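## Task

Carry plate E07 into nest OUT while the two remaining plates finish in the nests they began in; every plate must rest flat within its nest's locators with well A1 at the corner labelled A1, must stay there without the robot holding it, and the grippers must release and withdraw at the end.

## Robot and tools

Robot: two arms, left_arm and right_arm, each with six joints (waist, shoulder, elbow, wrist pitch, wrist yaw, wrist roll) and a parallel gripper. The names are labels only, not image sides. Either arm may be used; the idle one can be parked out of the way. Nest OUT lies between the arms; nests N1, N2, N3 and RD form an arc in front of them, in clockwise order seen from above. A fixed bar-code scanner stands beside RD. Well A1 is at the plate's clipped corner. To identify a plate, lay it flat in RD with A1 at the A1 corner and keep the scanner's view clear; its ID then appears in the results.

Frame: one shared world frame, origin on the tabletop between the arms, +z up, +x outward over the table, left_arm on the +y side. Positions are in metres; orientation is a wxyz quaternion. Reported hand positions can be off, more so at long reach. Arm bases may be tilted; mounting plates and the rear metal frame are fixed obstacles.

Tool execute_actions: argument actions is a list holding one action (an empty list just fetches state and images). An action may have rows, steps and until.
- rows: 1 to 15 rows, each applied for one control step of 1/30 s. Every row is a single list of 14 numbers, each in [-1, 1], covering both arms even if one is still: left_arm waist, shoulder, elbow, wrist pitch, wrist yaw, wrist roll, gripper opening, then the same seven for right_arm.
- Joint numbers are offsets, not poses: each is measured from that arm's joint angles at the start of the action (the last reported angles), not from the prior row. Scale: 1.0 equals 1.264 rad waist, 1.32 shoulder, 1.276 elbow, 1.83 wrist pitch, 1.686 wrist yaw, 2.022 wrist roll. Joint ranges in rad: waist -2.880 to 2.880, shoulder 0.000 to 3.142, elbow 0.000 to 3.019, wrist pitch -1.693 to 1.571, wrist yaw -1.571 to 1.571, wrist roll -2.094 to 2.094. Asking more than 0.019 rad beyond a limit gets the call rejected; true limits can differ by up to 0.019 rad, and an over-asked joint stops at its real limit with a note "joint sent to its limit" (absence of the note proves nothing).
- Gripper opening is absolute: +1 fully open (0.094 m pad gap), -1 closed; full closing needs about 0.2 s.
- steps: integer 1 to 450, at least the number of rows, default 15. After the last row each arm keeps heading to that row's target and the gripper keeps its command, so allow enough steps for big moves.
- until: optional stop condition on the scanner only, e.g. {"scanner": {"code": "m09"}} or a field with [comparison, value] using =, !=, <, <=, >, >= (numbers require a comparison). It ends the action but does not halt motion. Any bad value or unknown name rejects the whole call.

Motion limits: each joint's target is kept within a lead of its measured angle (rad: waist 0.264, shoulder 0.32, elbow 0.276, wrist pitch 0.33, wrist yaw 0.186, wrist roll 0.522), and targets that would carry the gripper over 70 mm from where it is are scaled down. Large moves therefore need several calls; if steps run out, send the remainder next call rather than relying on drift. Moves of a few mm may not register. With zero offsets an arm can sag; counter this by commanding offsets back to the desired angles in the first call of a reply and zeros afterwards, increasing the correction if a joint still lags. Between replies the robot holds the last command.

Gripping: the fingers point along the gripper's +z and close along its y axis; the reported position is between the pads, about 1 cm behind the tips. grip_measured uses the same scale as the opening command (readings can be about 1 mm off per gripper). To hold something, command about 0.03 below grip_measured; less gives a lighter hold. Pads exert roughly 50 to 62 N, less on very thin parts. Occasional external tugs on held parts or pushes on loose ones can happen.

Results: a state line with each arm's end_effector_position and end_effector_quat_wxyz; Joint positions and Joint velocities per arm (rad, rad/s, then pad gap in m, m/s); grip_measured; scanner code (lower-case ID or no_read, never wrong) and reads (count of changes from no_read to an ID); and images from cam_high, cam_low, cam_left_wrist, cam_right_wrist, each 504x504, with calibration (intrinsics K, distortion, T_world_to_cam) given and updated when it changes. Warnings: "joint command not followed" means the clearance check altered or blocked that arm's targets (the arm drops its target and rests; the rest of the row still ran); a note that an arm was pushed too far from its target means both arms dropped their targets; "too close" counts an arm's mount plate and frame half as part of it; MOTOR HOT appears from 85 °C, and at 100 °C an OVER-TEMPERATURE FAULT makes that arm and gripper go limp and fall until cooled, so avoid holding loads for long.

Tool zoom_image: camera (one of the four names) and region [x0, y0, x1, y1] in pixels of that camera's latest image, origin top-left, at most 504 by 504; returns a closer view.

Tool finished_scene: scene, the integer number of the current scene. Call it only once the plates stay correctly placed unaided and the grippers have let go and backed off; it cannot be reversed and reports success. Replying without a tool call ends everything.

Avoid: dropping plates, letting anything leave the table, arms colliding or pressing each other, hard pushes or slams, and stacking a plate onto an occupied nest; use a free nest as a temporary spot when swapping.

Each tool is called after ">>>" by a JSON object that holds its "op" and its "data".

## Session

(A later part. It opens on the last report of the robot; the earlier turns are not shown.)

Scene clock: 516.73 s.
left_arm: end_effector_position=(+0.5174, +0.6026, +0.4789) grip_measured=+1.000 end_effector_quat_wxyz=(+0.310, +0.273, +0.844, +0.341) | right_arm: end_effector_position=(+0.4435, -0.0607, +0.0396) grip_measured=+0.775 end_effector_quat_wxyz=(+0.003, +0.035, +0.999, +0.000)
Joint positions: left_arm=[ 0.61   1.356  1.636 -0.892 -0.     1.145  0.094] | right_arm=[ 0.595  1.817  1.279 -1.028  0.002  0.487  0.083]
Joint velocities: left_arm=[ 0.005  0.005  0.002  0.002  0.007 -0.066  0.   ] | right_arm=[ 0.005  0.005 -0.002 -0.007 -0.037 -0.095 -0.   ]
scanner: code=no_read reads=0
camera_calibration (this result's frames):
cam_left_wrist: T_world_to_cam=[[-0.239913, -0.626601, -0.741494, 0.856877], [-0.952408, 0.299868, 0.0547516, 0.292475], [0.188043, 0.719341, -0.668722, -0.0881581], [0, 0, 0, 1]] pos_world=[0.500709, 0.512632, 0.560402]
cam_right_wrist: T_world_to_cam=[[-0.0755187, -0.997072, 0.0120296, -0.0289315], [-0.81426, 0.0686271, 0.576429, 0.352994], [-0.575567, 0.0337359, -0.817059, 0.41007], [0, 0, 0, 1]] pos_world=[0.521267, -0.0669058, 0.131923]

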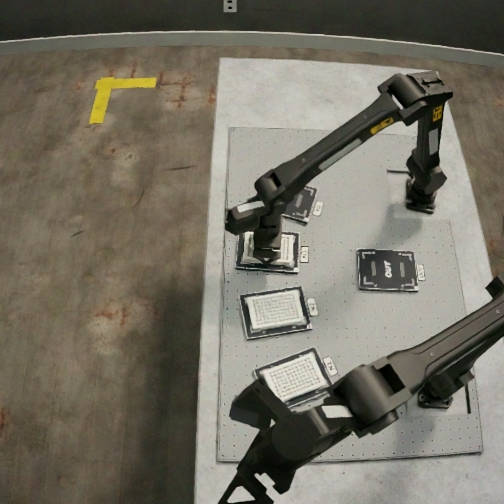

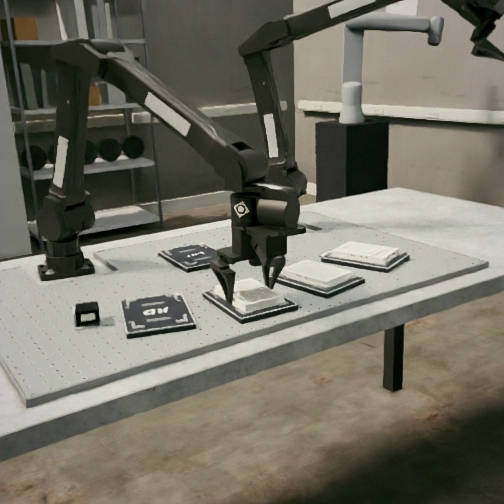

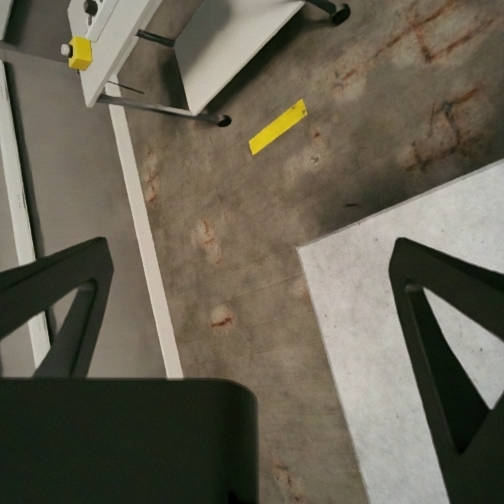

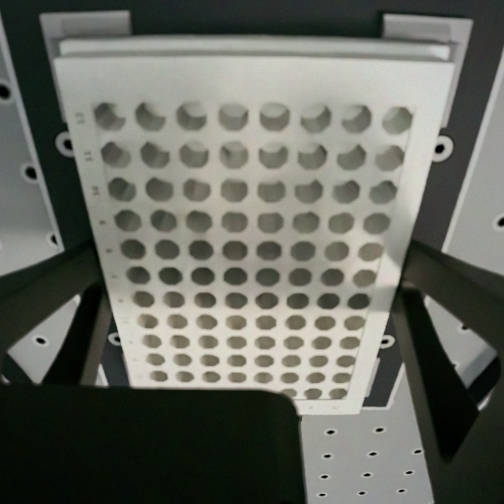

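>>> {"op": "execute_actions", "data": {"actions": [{"rows": [[0,0,0,0,0,0,1, 0,-0.002,0.012,-0.003,0,0,0.745],[0,0,0,0,0,0,1, 0,-0.004,0.0235,-0.0066,0,0,0.745],[0,0,0,0,0,0,1, 0,-0.0091,0.0298,-0.0149,0,0,0.745],[0,0,0,0,0,0,1, 0,-0.0142,0.0361,-0.0233,0,0,0.745],[0,0,0,0,0,0,1, 0,-0.0193,0.0424,-0.0316,0,0,0.745],[0,0,0,0,0,0,1, 0,-0.0244,0.0487,-0.0399,0,0,0.745],[0,0,0,0,0,0,1, 0,-0.0295,0.055,-0.0483,0,0,0.745],[0,0,0,0,0,0,1, 0,-0.0345,0.0614,-0.0566,0,0,0.745],[0,0,0,0,0,0,1, 0,-0.0396,0.0677,-0.0649,0,0,0.745],[0,0,0,0,0,0,1, 0,-0.0447,0.074,-0.0732,0,0,0.745],[0,0,0,0,0,0,1, 0,-0.0498,0.0803,-0.0816,0,0,0.745],[0,0,0,0,0,0,1, 0,-0.0547,0.0866,-0.0899,0,0,0.745]], "steps": 30}]}}

Scene clock: 540.43 s.
left_arm: end_effector_position=(+0.5174, +0.6026, +0.4789) grip_measured=+1.000 end_effector_quat_wxyz=(+0.310, +0.273, +0.844, +0.341) | right_arm: end_effector_position=(+0.4432, -0.0608, +0.1062) grip_measured=+0.775 end_effector_quat_wxyz=(+0.006, +0.035, +0.999, +0.002)
Joint positions: left_arm=[ 0.61   1.356  1.636 -0.892 -0.     1.145  0.094] | right_arm=[ 0.595  1.736  1.358 -1.181  0.002  0.487  0.083]
Joint velocities: left_arm=[-0.005 -0.015  0.012  0.002 -0.022 -0.007  0.   ] | right_arm=[-0.015  0.005  0.002  0.007 -0.022 -0.007  0.001]
scanner: code=no_read reads=0
camera_calibration (this result's frames):
cam_left_wrist: T_world_to_cam=[[-0.239913, -0.626601, -0.741494, 0.856877], [-0.952408, 0.299868, 0.0547516, 0.292475], [0.188043, 0.719341, -0.668722, -0.0881581], [0, 0, 0, 1]] pos_world=[0.500709, 0.512632, 0.560402]
cam_right_wrist: T_world_to_cam=[[-0.0755871, -0.997102, 0.00860418, -0.0294912], [-0.818064, 0.0669439, 0.571218, 0.316515], [-0.570139, 0.0361379, -0.820753, 0.462451], [0, 0, 0, 1]] pos_world=[0.520361, -0.0673065, 0.199013]

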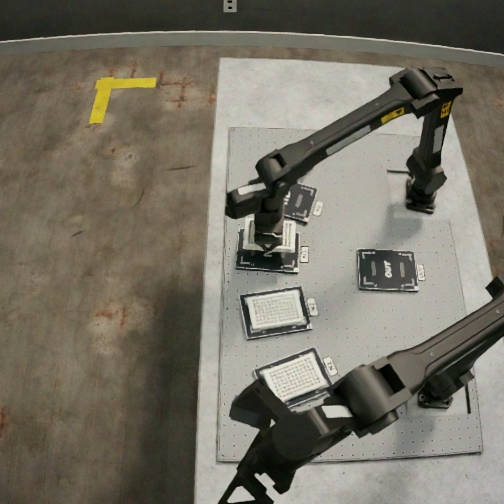

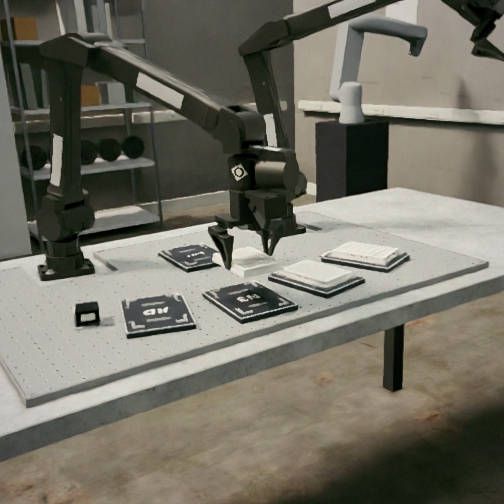

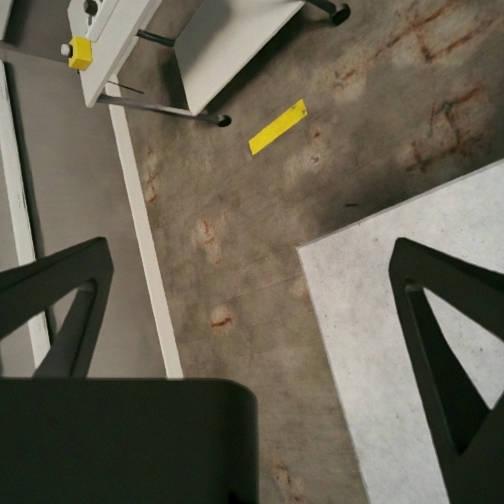

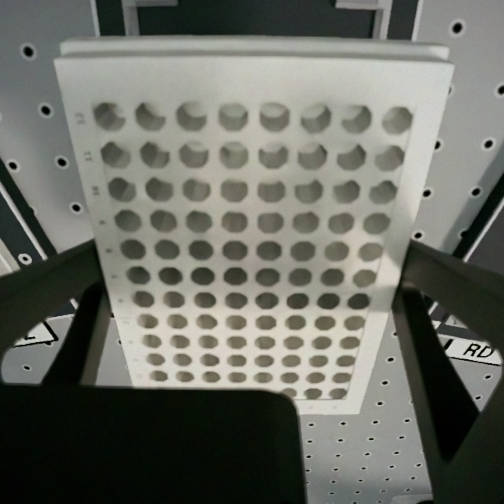

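>>> {"op": "zoom_image", "data": {"camera": "cam_high", "region": [210, 160, 350, 300]}}

>>> {"op": "zoom_image", "data": {"camera": "cam_low", "region": [60, 230, 320, 350]}}

Region (210, 160, 350, 300) of cam_high's 504x504 image, scaled by 3.600, with more detail than that image has.

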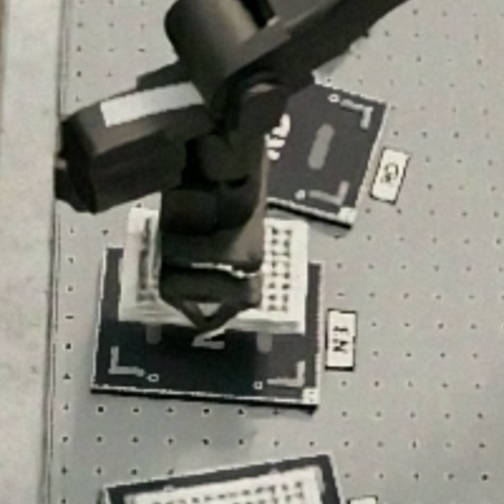

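Region (60, 230, 320, 350) of cam_low's 504x504 image, scaled by 1.938, with more detail than that image has; it fills the top 233 rows of this view, and the rest is white.

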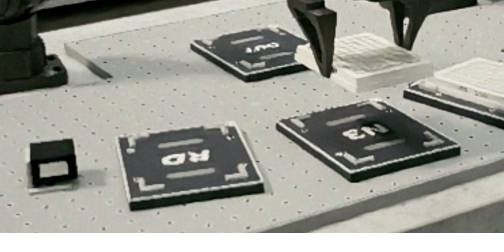

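>>> {"op": "zoom_image", "data": {"camera": "cam_low", "region": [110, 280, 210, 345]}}

>>> {"op": "zoom_image", "data": {"camera": "cam_low", "region": [195, 270, 305, 330]}}

Region (110, 280, 210, 345) of cam_low's 504x504 image, scaled by 5.040, with more detail than that image has; it fills the top 328 rows of this view, and the rest is white.

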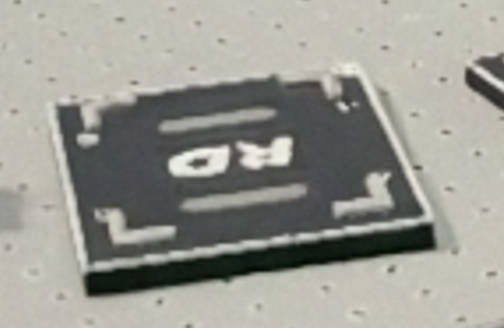

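Region (195, 270, 305, 330) of cam_low's 504x504 image, scaled by 4.582, with more detail than that image has; it fills the top 275 rows of this view, and the rest is white.

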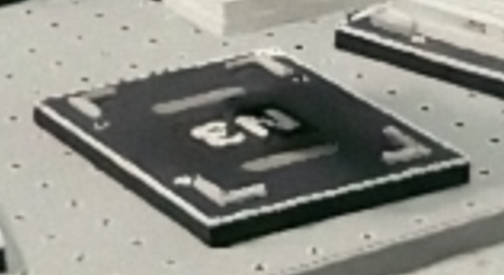

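>>> {"op": "execute_actions", "data": {"actions": [{"rows": [[0,0,0,0,0,0,1, -0.0265,-0.0147,-0.0219,0.0039,0,-0.0046,0.745],[0,0,0,0,0,0,1, -0.053,-0.0294,-0.0437,0.0078,0,-0.0092,0.745],[0,0,0,0,0,0,1, -0.0795,-0.0441,-0.0656,0.0116,0,-0.0138,0.745],[0,0,0,0,0,0,1, -0.106,-0.0588,-0.0875,0.0155,0,-0.0184,0.745],[0,0,0,0,0,0,1, -0.1325,-0.0735,-0.1094,0.0194,0,-0.023,0.745],[0,0,0,0,0,0,1, -0.159,-0.0882,-0.1312,0.0233,0,-0.0276,0.745],[0,0,0,0,0,0,1, -0.1855,-0.1029,-0.1531,0.0272,0,-0.0322,0.745],[0,0,0,0,0,0,1, -0.212,-0.1176,-0.175,0.031,0,-0.0368,0.745],[0,0,0,0,0,0,1, -0.2385,-0.1323,-0.1968,0.0349,0,-0.0414,0.745],[0,0,0,0,0,0,1, -0.265,-0.147,-0.2187,0.0388,0,-0.046,0.745]], "steps": 50}]}}

Scene clock: 631.63 s.
left_arm: end_effector_position=(+0.5174, +0.6026, +0.4789) grip_measured=+1.000 end_effector_quat_wxyz=(+0.310, +0.273, +0.844, +0.341) | right_arm: end_effector_position=(+0.3940, -0.2339, +0.0962) grip_measured=+0.775 end_effector_quat_wxyz=(-0.004, +0.161, +0.987, -0.003)
Joint positions: left_arm=[ 0.61   1.356  1.636 -0.892 -0.     1.145  0.094] | right_arm=[ 0.259  1.539  1.08  -1.122  0.005  0.403  0.083]
Joint velocities: left_arm=[-0.015 -0.005 -0.002 -0.007  0.11   0.066  0.   ] | right_arm=[ 0.015  0.015 -0.027  0.007  0.022  0.007 -0.001]
scanner: code=no_read reads=0
camera_calibration (this result's frames):
cam_left_wrist: T_world_to_cam=[[-0.239913, -0.626601, -0.741494, 0.856877], [-0.952408, 0.299868, 0.0547516, 0.292475], [0.188043, 0.719341, -0.668722, -0.0881581], [0, 0, 0, 1]] pos_world=[0.500709, 0.512632, 0.560402]
cam_right_wrist: T_world_to_cam=[[-0.322001, -0.946502, 0.0211849, -0.0980199], [-0.762755, 0.272615, 0.586418, 0.318401], [-0.560822, 0.172668, -0.809731, 0.459664], [0, 0, 0, 1]] pos_world=[0.469089, -0.258946, 0.187565]

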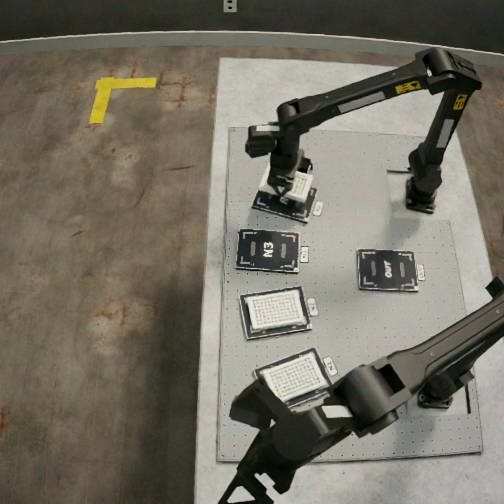

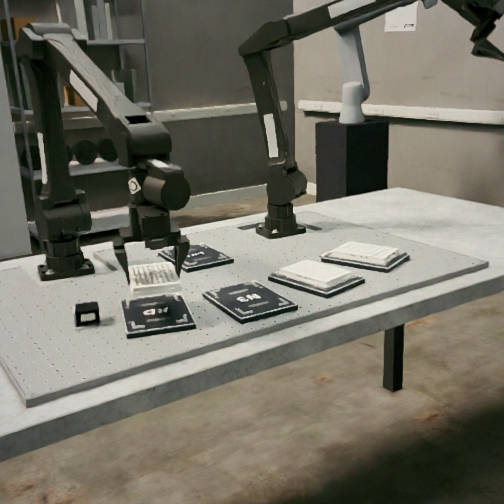

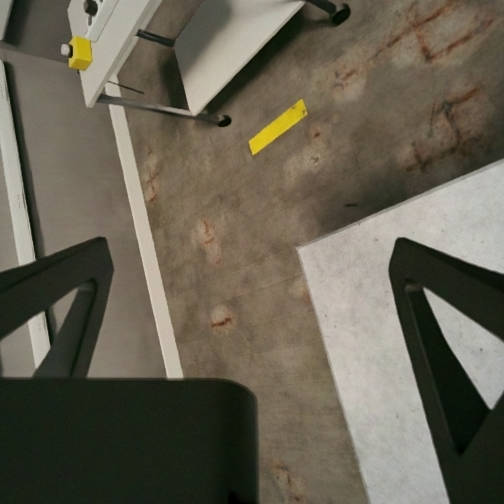

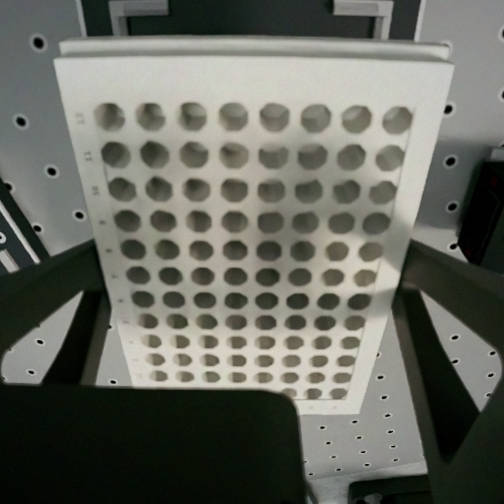

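>>> {"op": "zoom_image", "data": {"camera": "cam_right_wrist", "region": [40, 0, 480, 90]}}

Region (40, 0, 480, 90) of cam_right_wrist's 504x504 image, scaled by 1.145, with more detail than that image has; it fills the top 103 rows of this view, and the rest is white.

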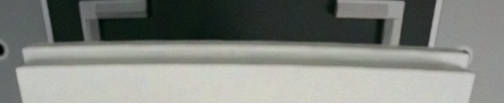

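>>> {"op": "zoom_image", "data": {"camera": "cam_right_wrist", "region": [40, 0, 200, 80]}}

>>> {"op": "zoom_image", "data": {"camera": "cam_right_wrist", "region": [310, 0, 470, 80]}}

Region (40, 0, 200, 80) of cam_right_wrist's 504x504 image, scaled by 3.150, with more detail than that image has.

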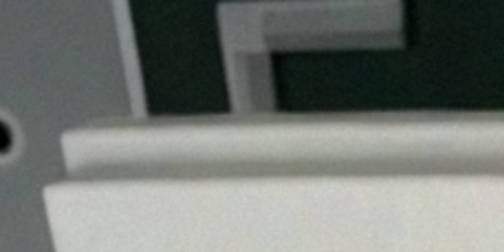

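Region (310, 0, 470, 80) of cam_right_wrist's 504x504 image, scaled by 3.150, with more detail than that image has.

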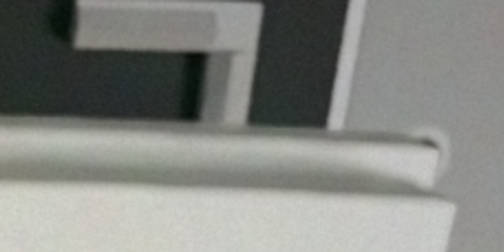

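>>> {"op": "execute_actions", "data": {"actions": [{"rows": [[0,0,0,0,0,0,1, 0,0.0105,-0.012,0.0167,0,-0.002,0.745],[0,0,0,0,0,0,1, 0,0.021,-0.024,0.0334,0,-0.004,0.745],[0,0,0,0,0,0,1, 0,0.0315,-0.036,0.05,0,-0.006,0.745],[0,0,0,0,0,0,1, 0,0.042,-0.048,0.0667,0,-0.008,0.745],[0,0,0,0,0,0,1, 0,0.0525,-0.0596,0.0834,0,-0.0104,0.745]], "steps": 30}]}}

Scene clock: 711.47 s.
left_arm: end_effector_position=(+0.5174, +0.6026, +0.4789) grip_measured=+1.000 end_effector_quat_wxyz=(+0.310, +0.273, +0.844, +0.341) | right_arm: end_effector_position=(+0.3914, -0.2341, +0.0456) grip_measured=+0.775 end_effector_quat_wxyz=(-0.004, +0.155, +0.988, -0.003)
Joint positions: left_arm=[ 0.61   1.356  1.636 -0.892 -0.     1.145  0.094] | right_arm=[ 0.259  1.603  1.004 -0.98   0.005  0.392  0.083]
Joint velocities: left_arm=[-0.005 -0.005  0.002  0.002  0.037 -0.007  0.   ] | right_arm=[-0.005  0.015  0.022 -0.027 -0.007 -0.037  0.001]
scanner: code=no_read reads=0
camera_calibration (this result's frames):
cam_left_wrist: T_world_to_cam=[[-0.239913, -0.626601, -0.741494, 0.856877], [-0.952408, 0.299868, 0.0547516, 0.292475], [0.188043, 0.719341, -0.668722, -0.0881581], [0, 0, 0, 1]] pos_world=[0.500709, 0.512632, 0.560402]
cam_right_wrist: T_world_to_cam=[[-0.311171, -0.950129, 0.0206615, -0.103054], [-0.766455, 0.263752, 0.585646, 0.345542], [-0.561889, 0.1664, -0.810304, 0.416236], [0, 0, 0, 1]] pos_world=[0.466653, -0.258314, 0.137042]

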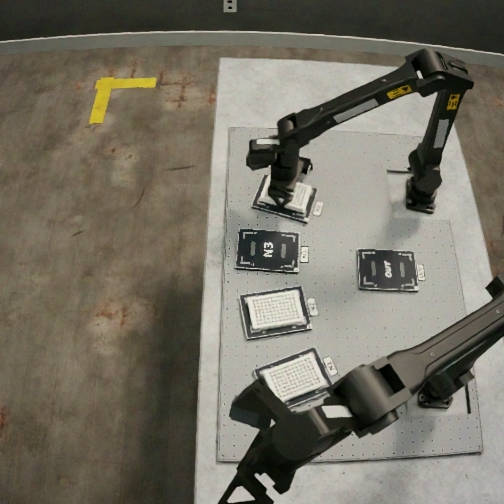

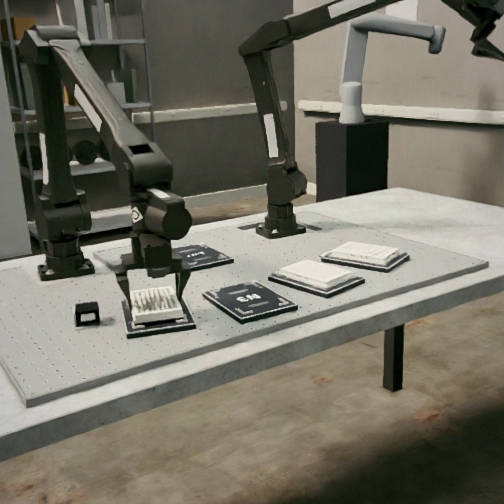

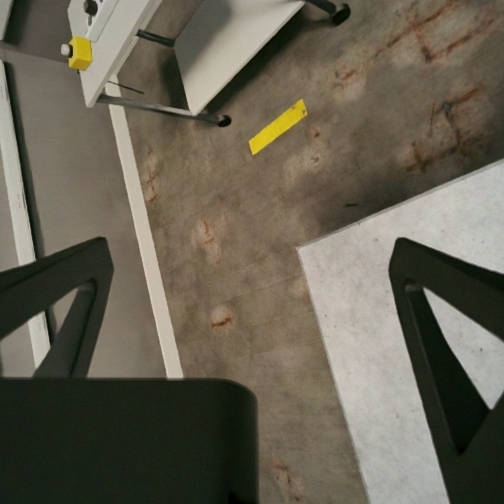

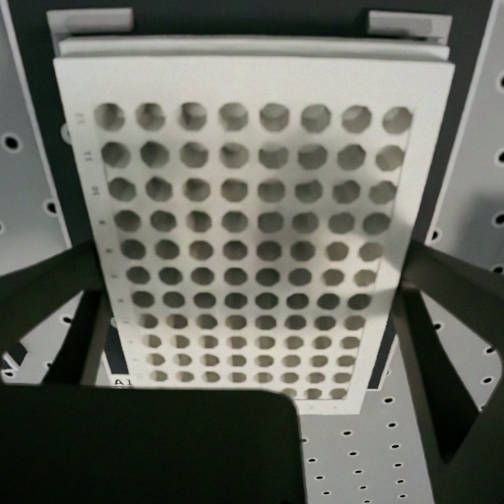

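>>> {"op": "zoom_image", "data": {"camera": "cam_right_wrist", "region": [30, 0, 190, 80]}}

>>> {"op": "zoom_image", "data": {"camera": "cam_right_wrist", "region": [330, 0, 490, 80]}}

>>> {"op": "zoom_image", "data": {"camera": "cam_low", "region": [100, 260, 210, 345]}}

Region (30, 0, 190, 80) of cam_right_wrist's 504x504 image, scaled by 3.150, with more detail than that image has.

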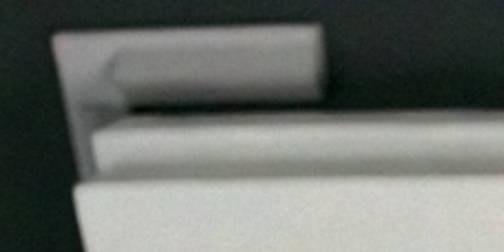

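Region (330, 0, 490, 80) of cam_right_wrist's 504x504 image, scaled by 3.150, with more detail than that image has.

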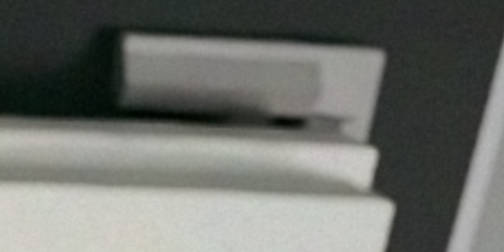

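Region (100, 260, 210, 345) of cam_low's 504x504 image, scaled by 4.582, with more detail than that image has; it fills the top 389 rows of this view, and the rest is white.

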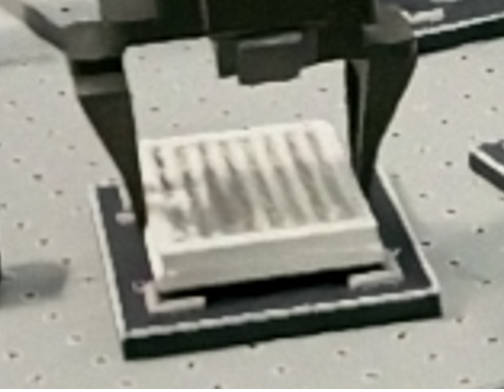

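>>> {"op": "execute_actions", "data": {"actions": [{"rows": [[0,0,0,0,0,0,1, 0,0,0,0.012,0,0,0.745]], "steps": 15}]}}

Scene clock: 753.40 s.
left_arm: end_effector_position=(+0.5174, +0.6026, +0.4789) grip_measured=+1.000 end_effector_quat_wxyz=(+0.310, +0.273, +0.844, +0.341) | right_arm: end_effector_position=(+0.3937, -0.2339, +0.0456) grip_measured=+0.775 end_effector_quat_wxyz=(+0.001, +0.155, +0.988, -0.002)
Joint positions: left_arm=[ 0.61   1.356  1.636 -0.892 -0.     1.145  0.094] | right_arm=[ 0.259  1.603  1.004 -0.971  0.005  0.392  0.083]
Joint velocities: left_arm=[-0.024 -0.005 -0.007 -0.017 -0.051 -0.037  0.   ] | right_arm=[-0.005 -0.015 -0.007 -0.012 -0.037 -0.022 -0.001]
scanner: code=no_read reads=0
camera_calibration (this result's frames):
cam_left_wrist: T_world_to_cam=[[-0.239913, -0.626601, -0.741494, 0.856877], [-0.952408, 0.299868, 0.0547516, 0.292475], [0.188043, 0.719341, -0.668722, -0.0881581], [0, 0, 0, 1]] pos_world=[0.500709, 0.512632, 0.560402]
cam_right_wrist: T_world_to_cam=[[-0.31135, -0.950144, 0.0169768, -0.101913], [-0.771989, 0.263308, 0.578535, 0.349689], [-0.554161, 0.167021, -0.815481, 0.414849], [0, 0, 0, 1]] pos_world=[0.468118, -0.258196, 0.137724]

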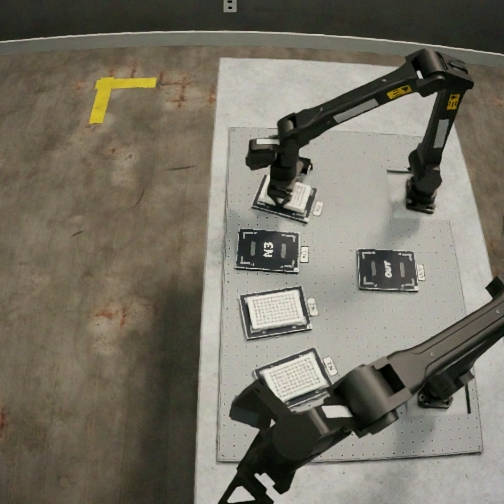

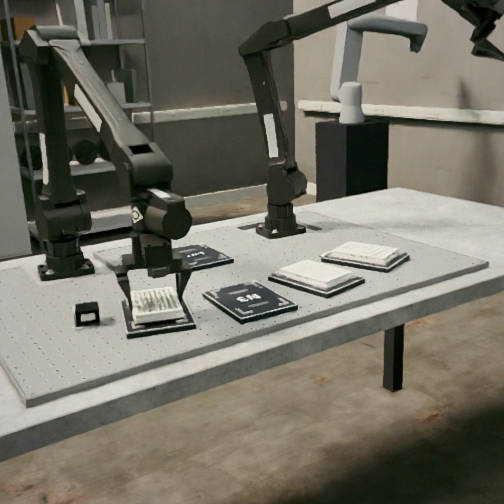

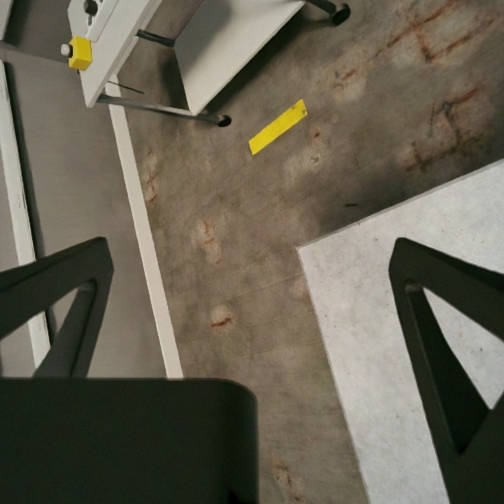

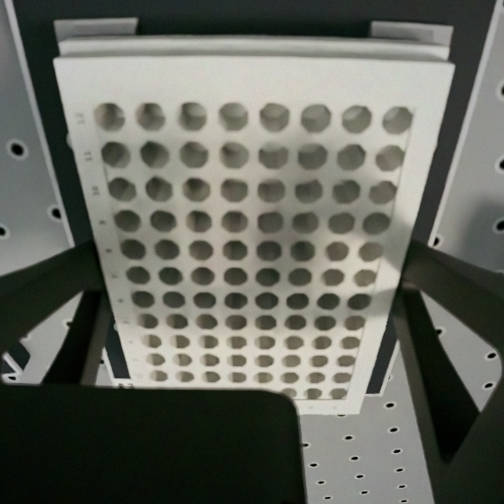

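>>> {"op": "zoom_image", "data": {"camera": "cam_right_wrist", "region": [30, 0, 190, 80]}}

>>> {"op": "zoom_image", "data": {"camera": "cam_right_wrist", "region": [330, 0, 490, 80]}}

Region (30, 0, 190, 80) of cam_right_wrist's 504x504 image, scaled by 3.150, with more detail than that image has.

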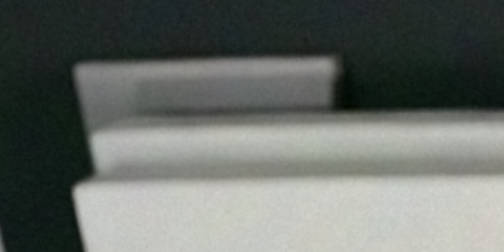

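Region (330, 0, 490, 80) of cam_right_wrist's 504x504 image, scaled by 3.150, with more detail than that image has.

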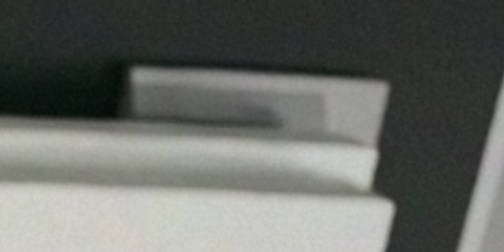

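>>> {"op": "execute_actions", "data": {"actions": [{"rows": [[0,0,0,0,0,0,1, 0,0.004,-0.004,0.006,0,0,0.745],[0,0,0,0,0,0,1, 0,0.007,-0.008,0.012,0,0,0.745],[0,0,0,0,0,0,1, 0,0.010,-0.012,0.017,0,0,0.745]], "steps": 20}]}}

Scene clock: 802.53 s.
left_arm: end_effector_position=(+0.5174, +0.6026, +0.4789) grip_measured=+1.000 end_effector_quat_wxyz=(+0.310, +0.273, +0.844, +0.341) | right_arm: end_effector_position=(+0.3944, -0.2339, +0.0430) grip_measured=+0.775 end_effector_quat_wxyz=(+0.006, +0.155, +0.988, -0.001)
Joint positions: left_arm=[ 0.61   1.356  1.636 -0.892 -0.     1.145  0.094] | right_arm=[ 0.259  1.603  0.995 -0.952  0.005  0.392  0.083]
Joint velocities: left_arm=[ 0.015 -0.005  0.007 -0.017  0.022 -0.037  0.   ] | right_arm=[-0.005 -0.005  0.002  0.012  0.007 -0.007 -0.001]
scanner: code=no_read reads=0
camera_calibration (this result's frames):
cam_left_wrist: T_world_to_cam=[[-0.239913, -0.626601, -0.741494, 0.856877], [-0.952408, 0.299868, 0.0547516, 0.292475], [0.188043, 0.719341, -0.668722, -0.0881581], [0, 0, 0, 1]] pos_world=[0.500709, 0.512632, 0.560402]
cam_right_wrist: T_world_to_cam=[[-0.311504, -0.950156, 0.0129956, -0.101364], [-0.777889, 0.262834, 0.570795, 0.354292], [-0.54576, 0.167696, -0.820989, 0.410173], [0, 0, 0, 1]] pos_world=[0.467881, -0.258215, 0.135836]

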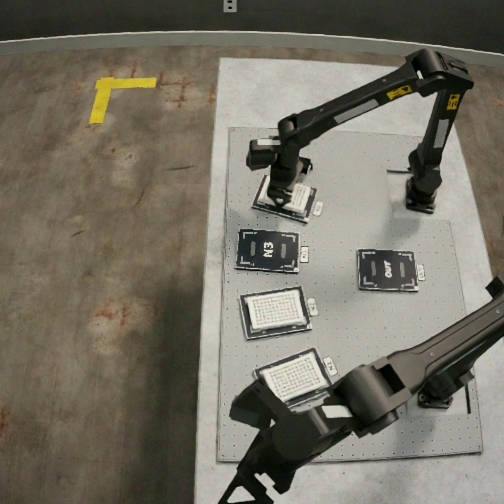

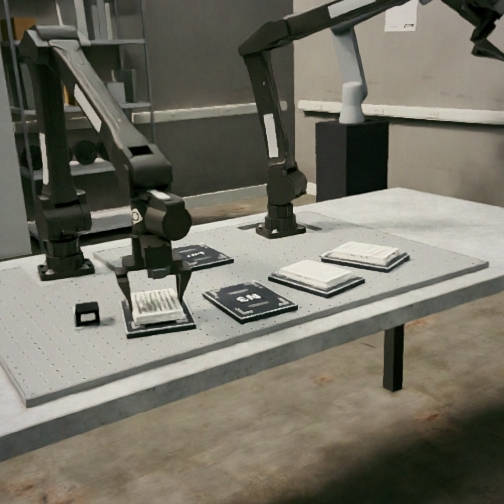

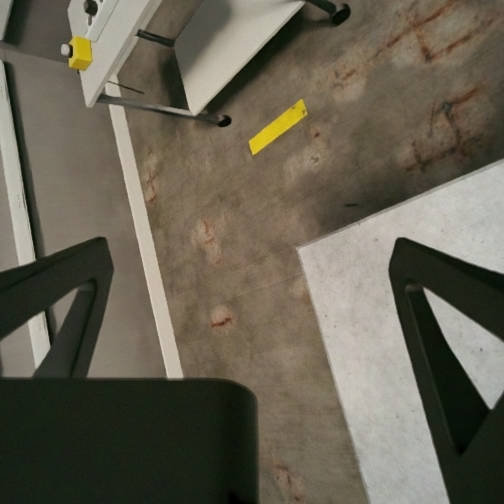

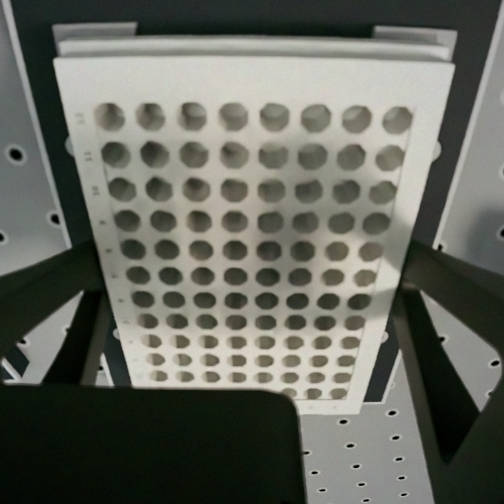

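>>> {"op": "execute_actions", "data": {"actions": [{"rows": [[0,0,0,0,0,0,1, 0,0.010,-0.004,0,0,0,0.745],[0,0,0,0,0,0,1, 0,0.017,-0.007,0,0,0,0.745]], "steps": 15}]}}

Scene clock: 819.20 s.
left_arm: end_effector_position=(+0.5174, +0.6026, +0.4789) grip_measured=+1.000 end_effector_quat_wxyz=(+0.310, +0.273, +0.844, +0.341) | right_arm: end_effector_position=(+0.3944, -0.2339, +0.0430) grip_measured=+0.775 end_effector_quat_wxyz=(+0.006, +0.155, +0.988, -0.001)
Joint positions: left_arm=[ 0.61   1.356  1.636 -0.892 -0.     1.145  0.094] | right_arm=[ 0.259  1.603  0.995 -0.952  0.005  0.392  0.083]
Joint velocities: left_arm=[-0.015 -0.005  0.002 -0.002  0.022  0.007  0.   ] | right_arm=[-0.005  0.005 -0.007 -0.002 -0.051 -0.051  0.001]
scanner: code=no_read reads=0
camera_calibration (this result's frames):
cam_left_wrist: T_world_to_cam=[[-0.239913, -0.626601, -0.741494, 0.856877], [-0.952408, 0.299868, 0.0547516, 0.292475], [0.188043, 0.719341, -0.668722, -0.0881581], [0, 0, 0, 1]] pos_world=[0.500709, 0.512632, 0.560402]
cam_right_wrist: T_world_to_cam=[[-0.311504, -0.950156, 0.0129956, -0.101364], [-0.777889, 0.262834, 0.570795, 0.354292], [-0.54576, 0.167696, -0.820989, 0.410173], [0, 0, 0, 1]] pos_world=[0.467881, -0.258215, 0.135836]

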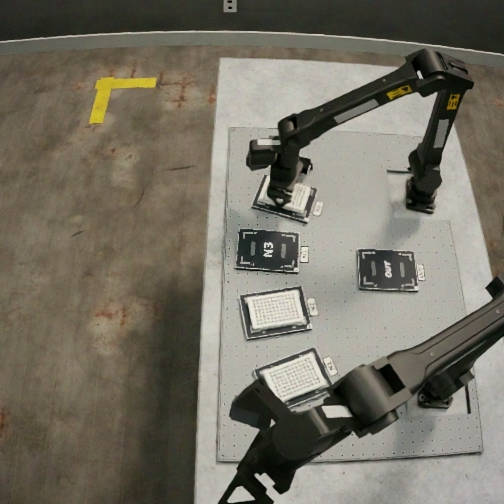

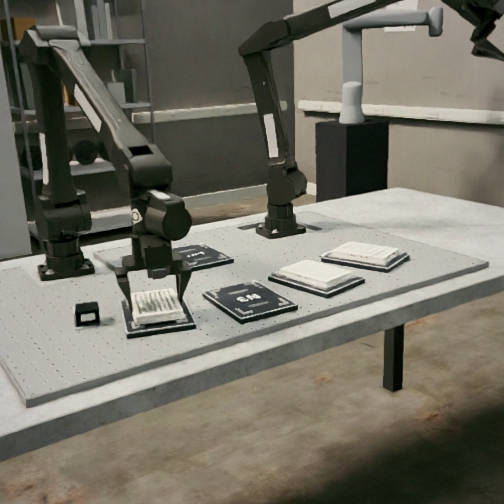

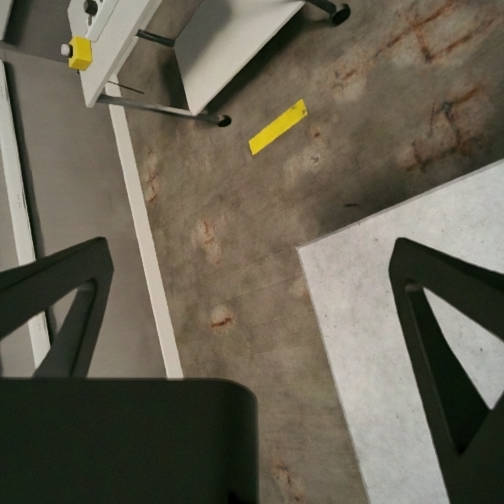

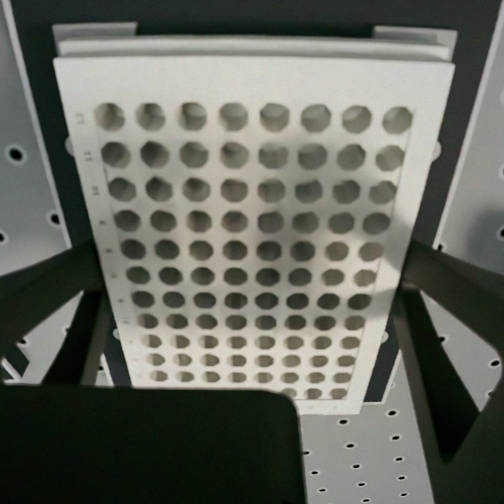

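>>> {"op": "zoom_image", "data": {"camera": "cam_low", "region": [110, 275, 205, 340]}}

Region (110, 275, 205, 340) of cam_low's 504x504 image, scaled by 5.305, with more detail than that image has; it fills the top 345 rows of this view, and the rest is white.

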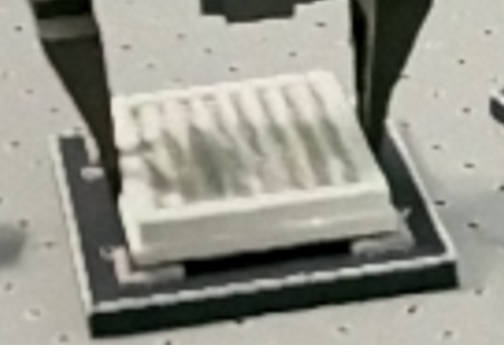

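>>> {"op": "execute_actions", "data": {"actions": [{"rows": [[0,0,0,0,0,0,1, 0,0,0,-0.006,0,0,0.745],[0,0,0,0,0,0,1, 0,0,0,-0.0105,0,0,0.745],[0,0,0,0,0,0,1, 0,0,0,-0.0105,0,0,0.745],[0,0,0,0,0,0,1, 0,0,0,-0.0105,0,0,0.745],[0,0,0,0,0,0,1, 0,0,0,-0.0105,0,0,0.745],[0,0,0,0,0,0,1, 0,0,0,-0.0105,0,0,0.745],[0,0,0,0,0,0,1, 0,0.008,0,-0.0105,0,0,0.745],[0,0,0,0,0,0,1, 0,0.015,0,-0.0105,0,0,0.745],[0,0,0,0,0,0,1, 0,0.022,0,-0.0105,0,0,0.745]], "steps": 22}]}}

Scene clock: 831.90 s.
left_arm: end_effector_position=(+0.5174, +0.6026, +0.4789) grip_measured=+1.000 end_effector_quat_wxyz=(+0.310, +0.273, +0.844, +0.341) | right_arm: end_effector_position=(+0.3922, -0.2341, +0.0413) grip_measured=+0.775 end_effector_quat_wxyz=(+0.000, +0.155, +0.988, -0.002)
Joint positions: left_arm=[ 0.61   1.356  1.636 -0.892 -0.     1.145  0.094] | right_arm=[ 0.259  1.607  0.995 -0.96   0.005  0.392  0.083]
Joint velocities: left_arm=[-0.005 -0.005 -0.022 -0.002 -0.022 -0.007  0.   ] | right_arm=[-0.005 -0.005 -0.002 -0.007 -0.007 -0.022  0.   ]
scanner: code=no_read reads=0
camera_calibration (this result's frames):
cam_left_wrist: T_world_to_cam=[[-0.239913, -0.626601, -0.741494, 0.856877], [-0.952408, 0.299868, 0.0547516, 0.292475], [0.188043, 0.719341, -0.668722, -0.0881581], [0, 0, 0, 1]] pos_world=[0.500709, 0.512632, 0.560402]
cam_right_wrist: T_world_to_cam=[[-0.311324, -0.950142, 0.0175664, -0.102467], [-0.771108, 0.263379, 0.579676, 0.35065], [-0.555401, 0.166921, -0.814658, 0.41095], [0, 0, 0, 1]] pos_world=[0.466731, -0.258308, 0.13332]

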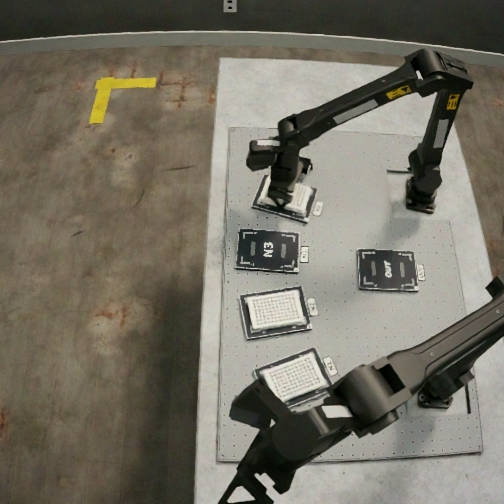

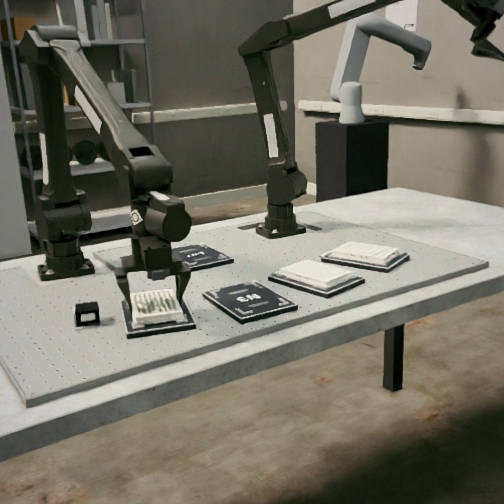

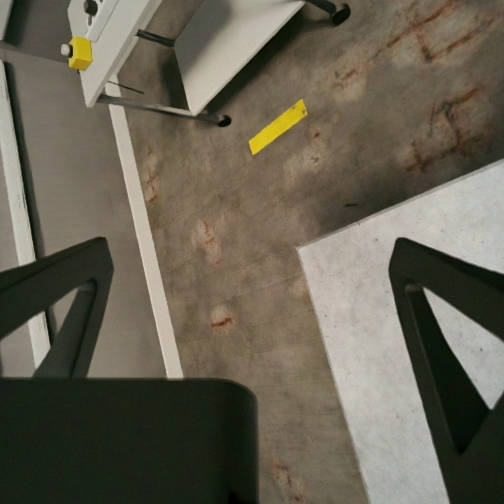

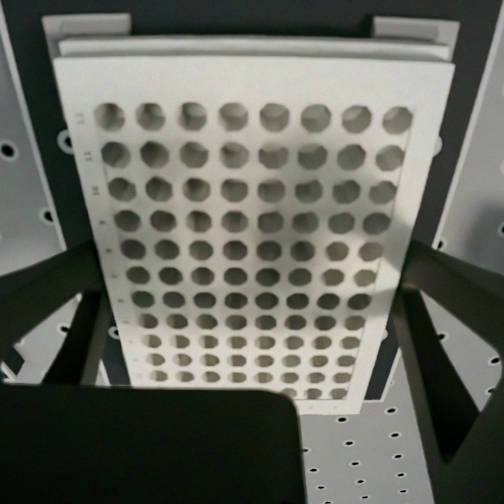

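>>> {"op": "execute_actions", "data": {"actions": [{"rows": [[0,0,0,0,0,0,1, 0,0.012,0,0,0,0,0.745],[0,0,0,0,0,0,1, 0,0.0225,0,0,0,0,0.745]], "steps": 15}]}}

Scene clock: 843.73 s.
left_arm: end_effector_position=(+0.5174, +0.6026, +0.4789) grip_measured=+1.000 end_effector_quat_wxyz=(+0.310, +0.273, +0.844, +0.341) | right_arm: end_effector_position=(+0.3919, -0.2341, +0.0400) grip_measured=+0.775 end_effector_quat_wxyz=(-0.001, +0.155, +0.988, -0.003)
Joint positions: left_arm=[ 0.61   1.356  1.636 -0.892 -0.     1.145  0.094] | right_arm=[ 0.259  1.61   0.995 -0.96   0.005  0.392  0.083]
Joint velocities: left_arm=[-0.005 -0.005 -0.017  0.007 -0.037 -0.007  0.   ] | right_arm=[-0.005 -0.005 -0.022  0.012 -0.051 -0.022  0.   ]
scanner: code=no_read reads=0
camera_calibration (this result's frames):
cam_left_wrist: T_world_to_cam=[[-0.239913, -0.626601, -0.741494, 0.856877], [-0.952408, 0.299868, 0.0547516, 0.292475], [0.188043, 0.719341, -0.668722, -0.0881581], [0, 0, 0, 1]] pos_world=[0.500709, 0.512632, 0.560402]
cam_right_wrist: T_world_to_cam=[[-0.311261, -0.950137, 0.018893, -0.102639], [-0.76912, 0.263538, 0.582239, 0.350359], [-0.558186, 0.166697, -0.812798, 0.410646], [0, 0, 0, 1]] pos_world=[0.466737, -0.258307, 0.131719]

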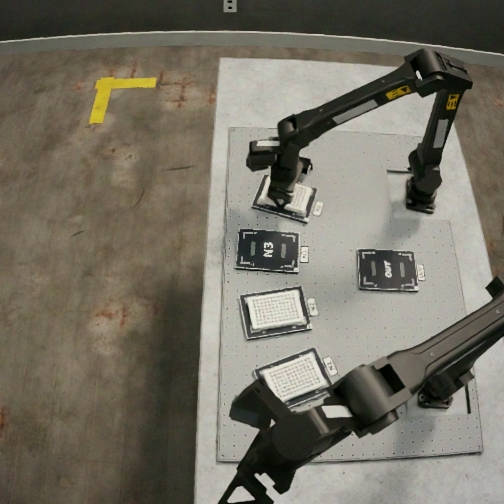

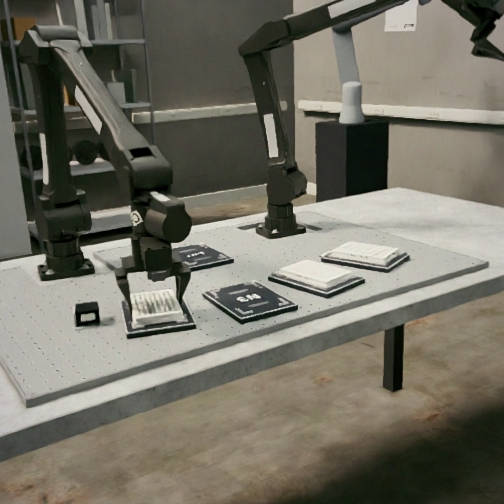

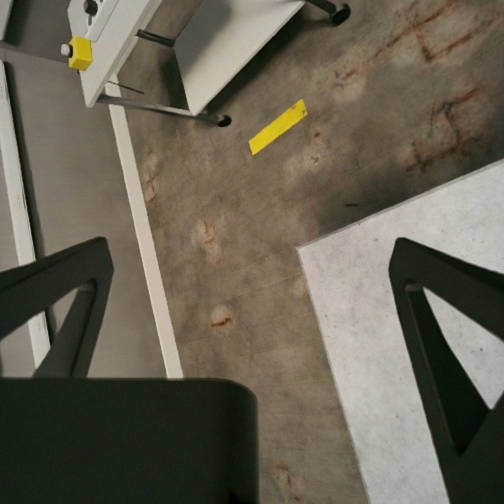

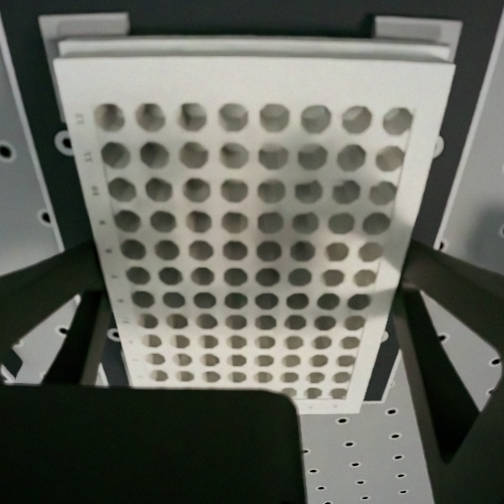

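>>> {"op": "execute_actions", "data": {"actions": [{"rows": [[0,0,0,0,0,0,1, 0,0,0,0,0,0,0.8],[0,0,0,0,0,0,1, 0,0,0,0,0,0,0.86],[0,0,0,0,0,0,1, 0,0,0,0,0,0,0.92],[0,0,0,0,0,0,1, 0,0,0,0,0,0,1],[0,0,0,0,0,0,1, 0,0,0,0,0,0,1],[0,0,0,0,0,0,1, 0,0,0,0,0,0,1],[0,0,0,0,0,0,1, 0,0,0,0,0,0,1],[0,0,0,0,0,0,1, 0,0,0,0,0,0,1]], "steps": 10}]}}

Scene clock: 858.53 s.
left_arm: end_effector_position=(+0.5174, +0.6026, +0.4789) grip_measured=+1.000 end_effector_quat_wxyz=(+0.310, +0.273, +0.844, +0.341) | right_arm: end_effector_position=(+0.3919, -0.2341, +0.0400) grip_measured=+1.000 end_effector_quat_wxyz=(-0.001, +0.155, +0.988, -0.003)
Joint positions: left_arm=[ 0.61   1.356  1.636 -0.892 -0.     1.145  0.094] | right_arm=[ 0.259  1.61   0.995 -0.96   0.005  0.392  0.094]
Joint velocities: left_arm=[-0.005 -0.015 -0.007 -0.012  0.051 -0.007  0.   ] | right_arm=[-0.015 -0.015  0.012 -0.012  0.037 -0.095  0.   ]
scanner: code=no_read reads=0
camera_calibration (this result's frames):
cam_left_wrist: T_world_to_cam=[[-0.239913, -0.626601, -0.741494, 0.856877], [-0.952408, 0.299868, 0.0547516, 0.292475], [0.188043, 0.719341, -0.668722, -0.0881581], [0, 0, 0, 1]] pos_world=[0.500709, 0.512632, 0.560402]
cam_right_wrist: T_world_to_cam=[[-0.311261, -0.950137, 0.018893, -0.102639], [-0.76912, 0.263538, 0.582239, 0.350359], [-0.558186, 0.166697, -0.812798, 0.410646], [0, 0, 0, 1]] pos_world=[0.466737, -0.258307, 0.131719]

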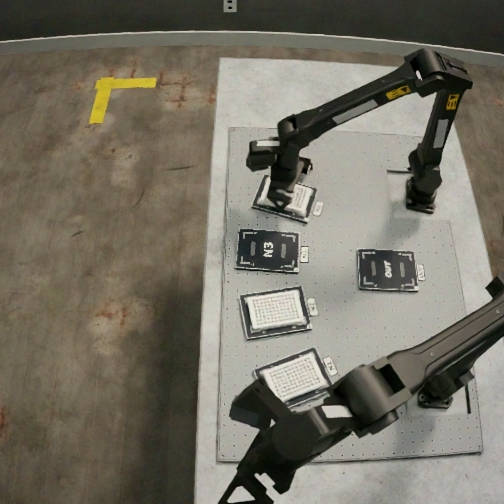

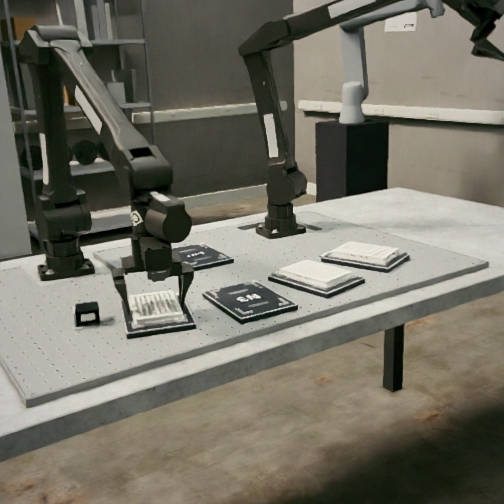

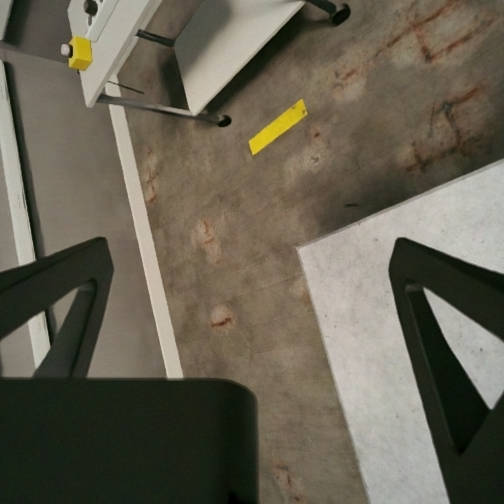

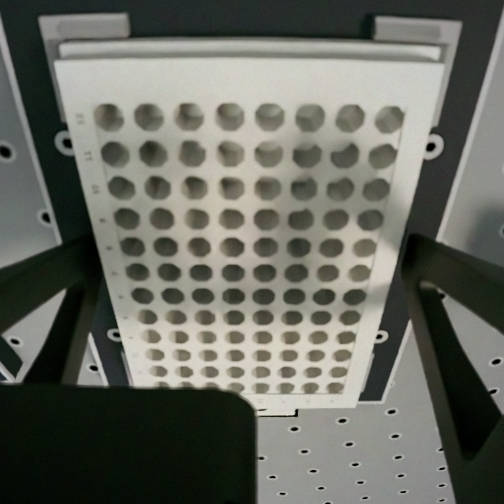

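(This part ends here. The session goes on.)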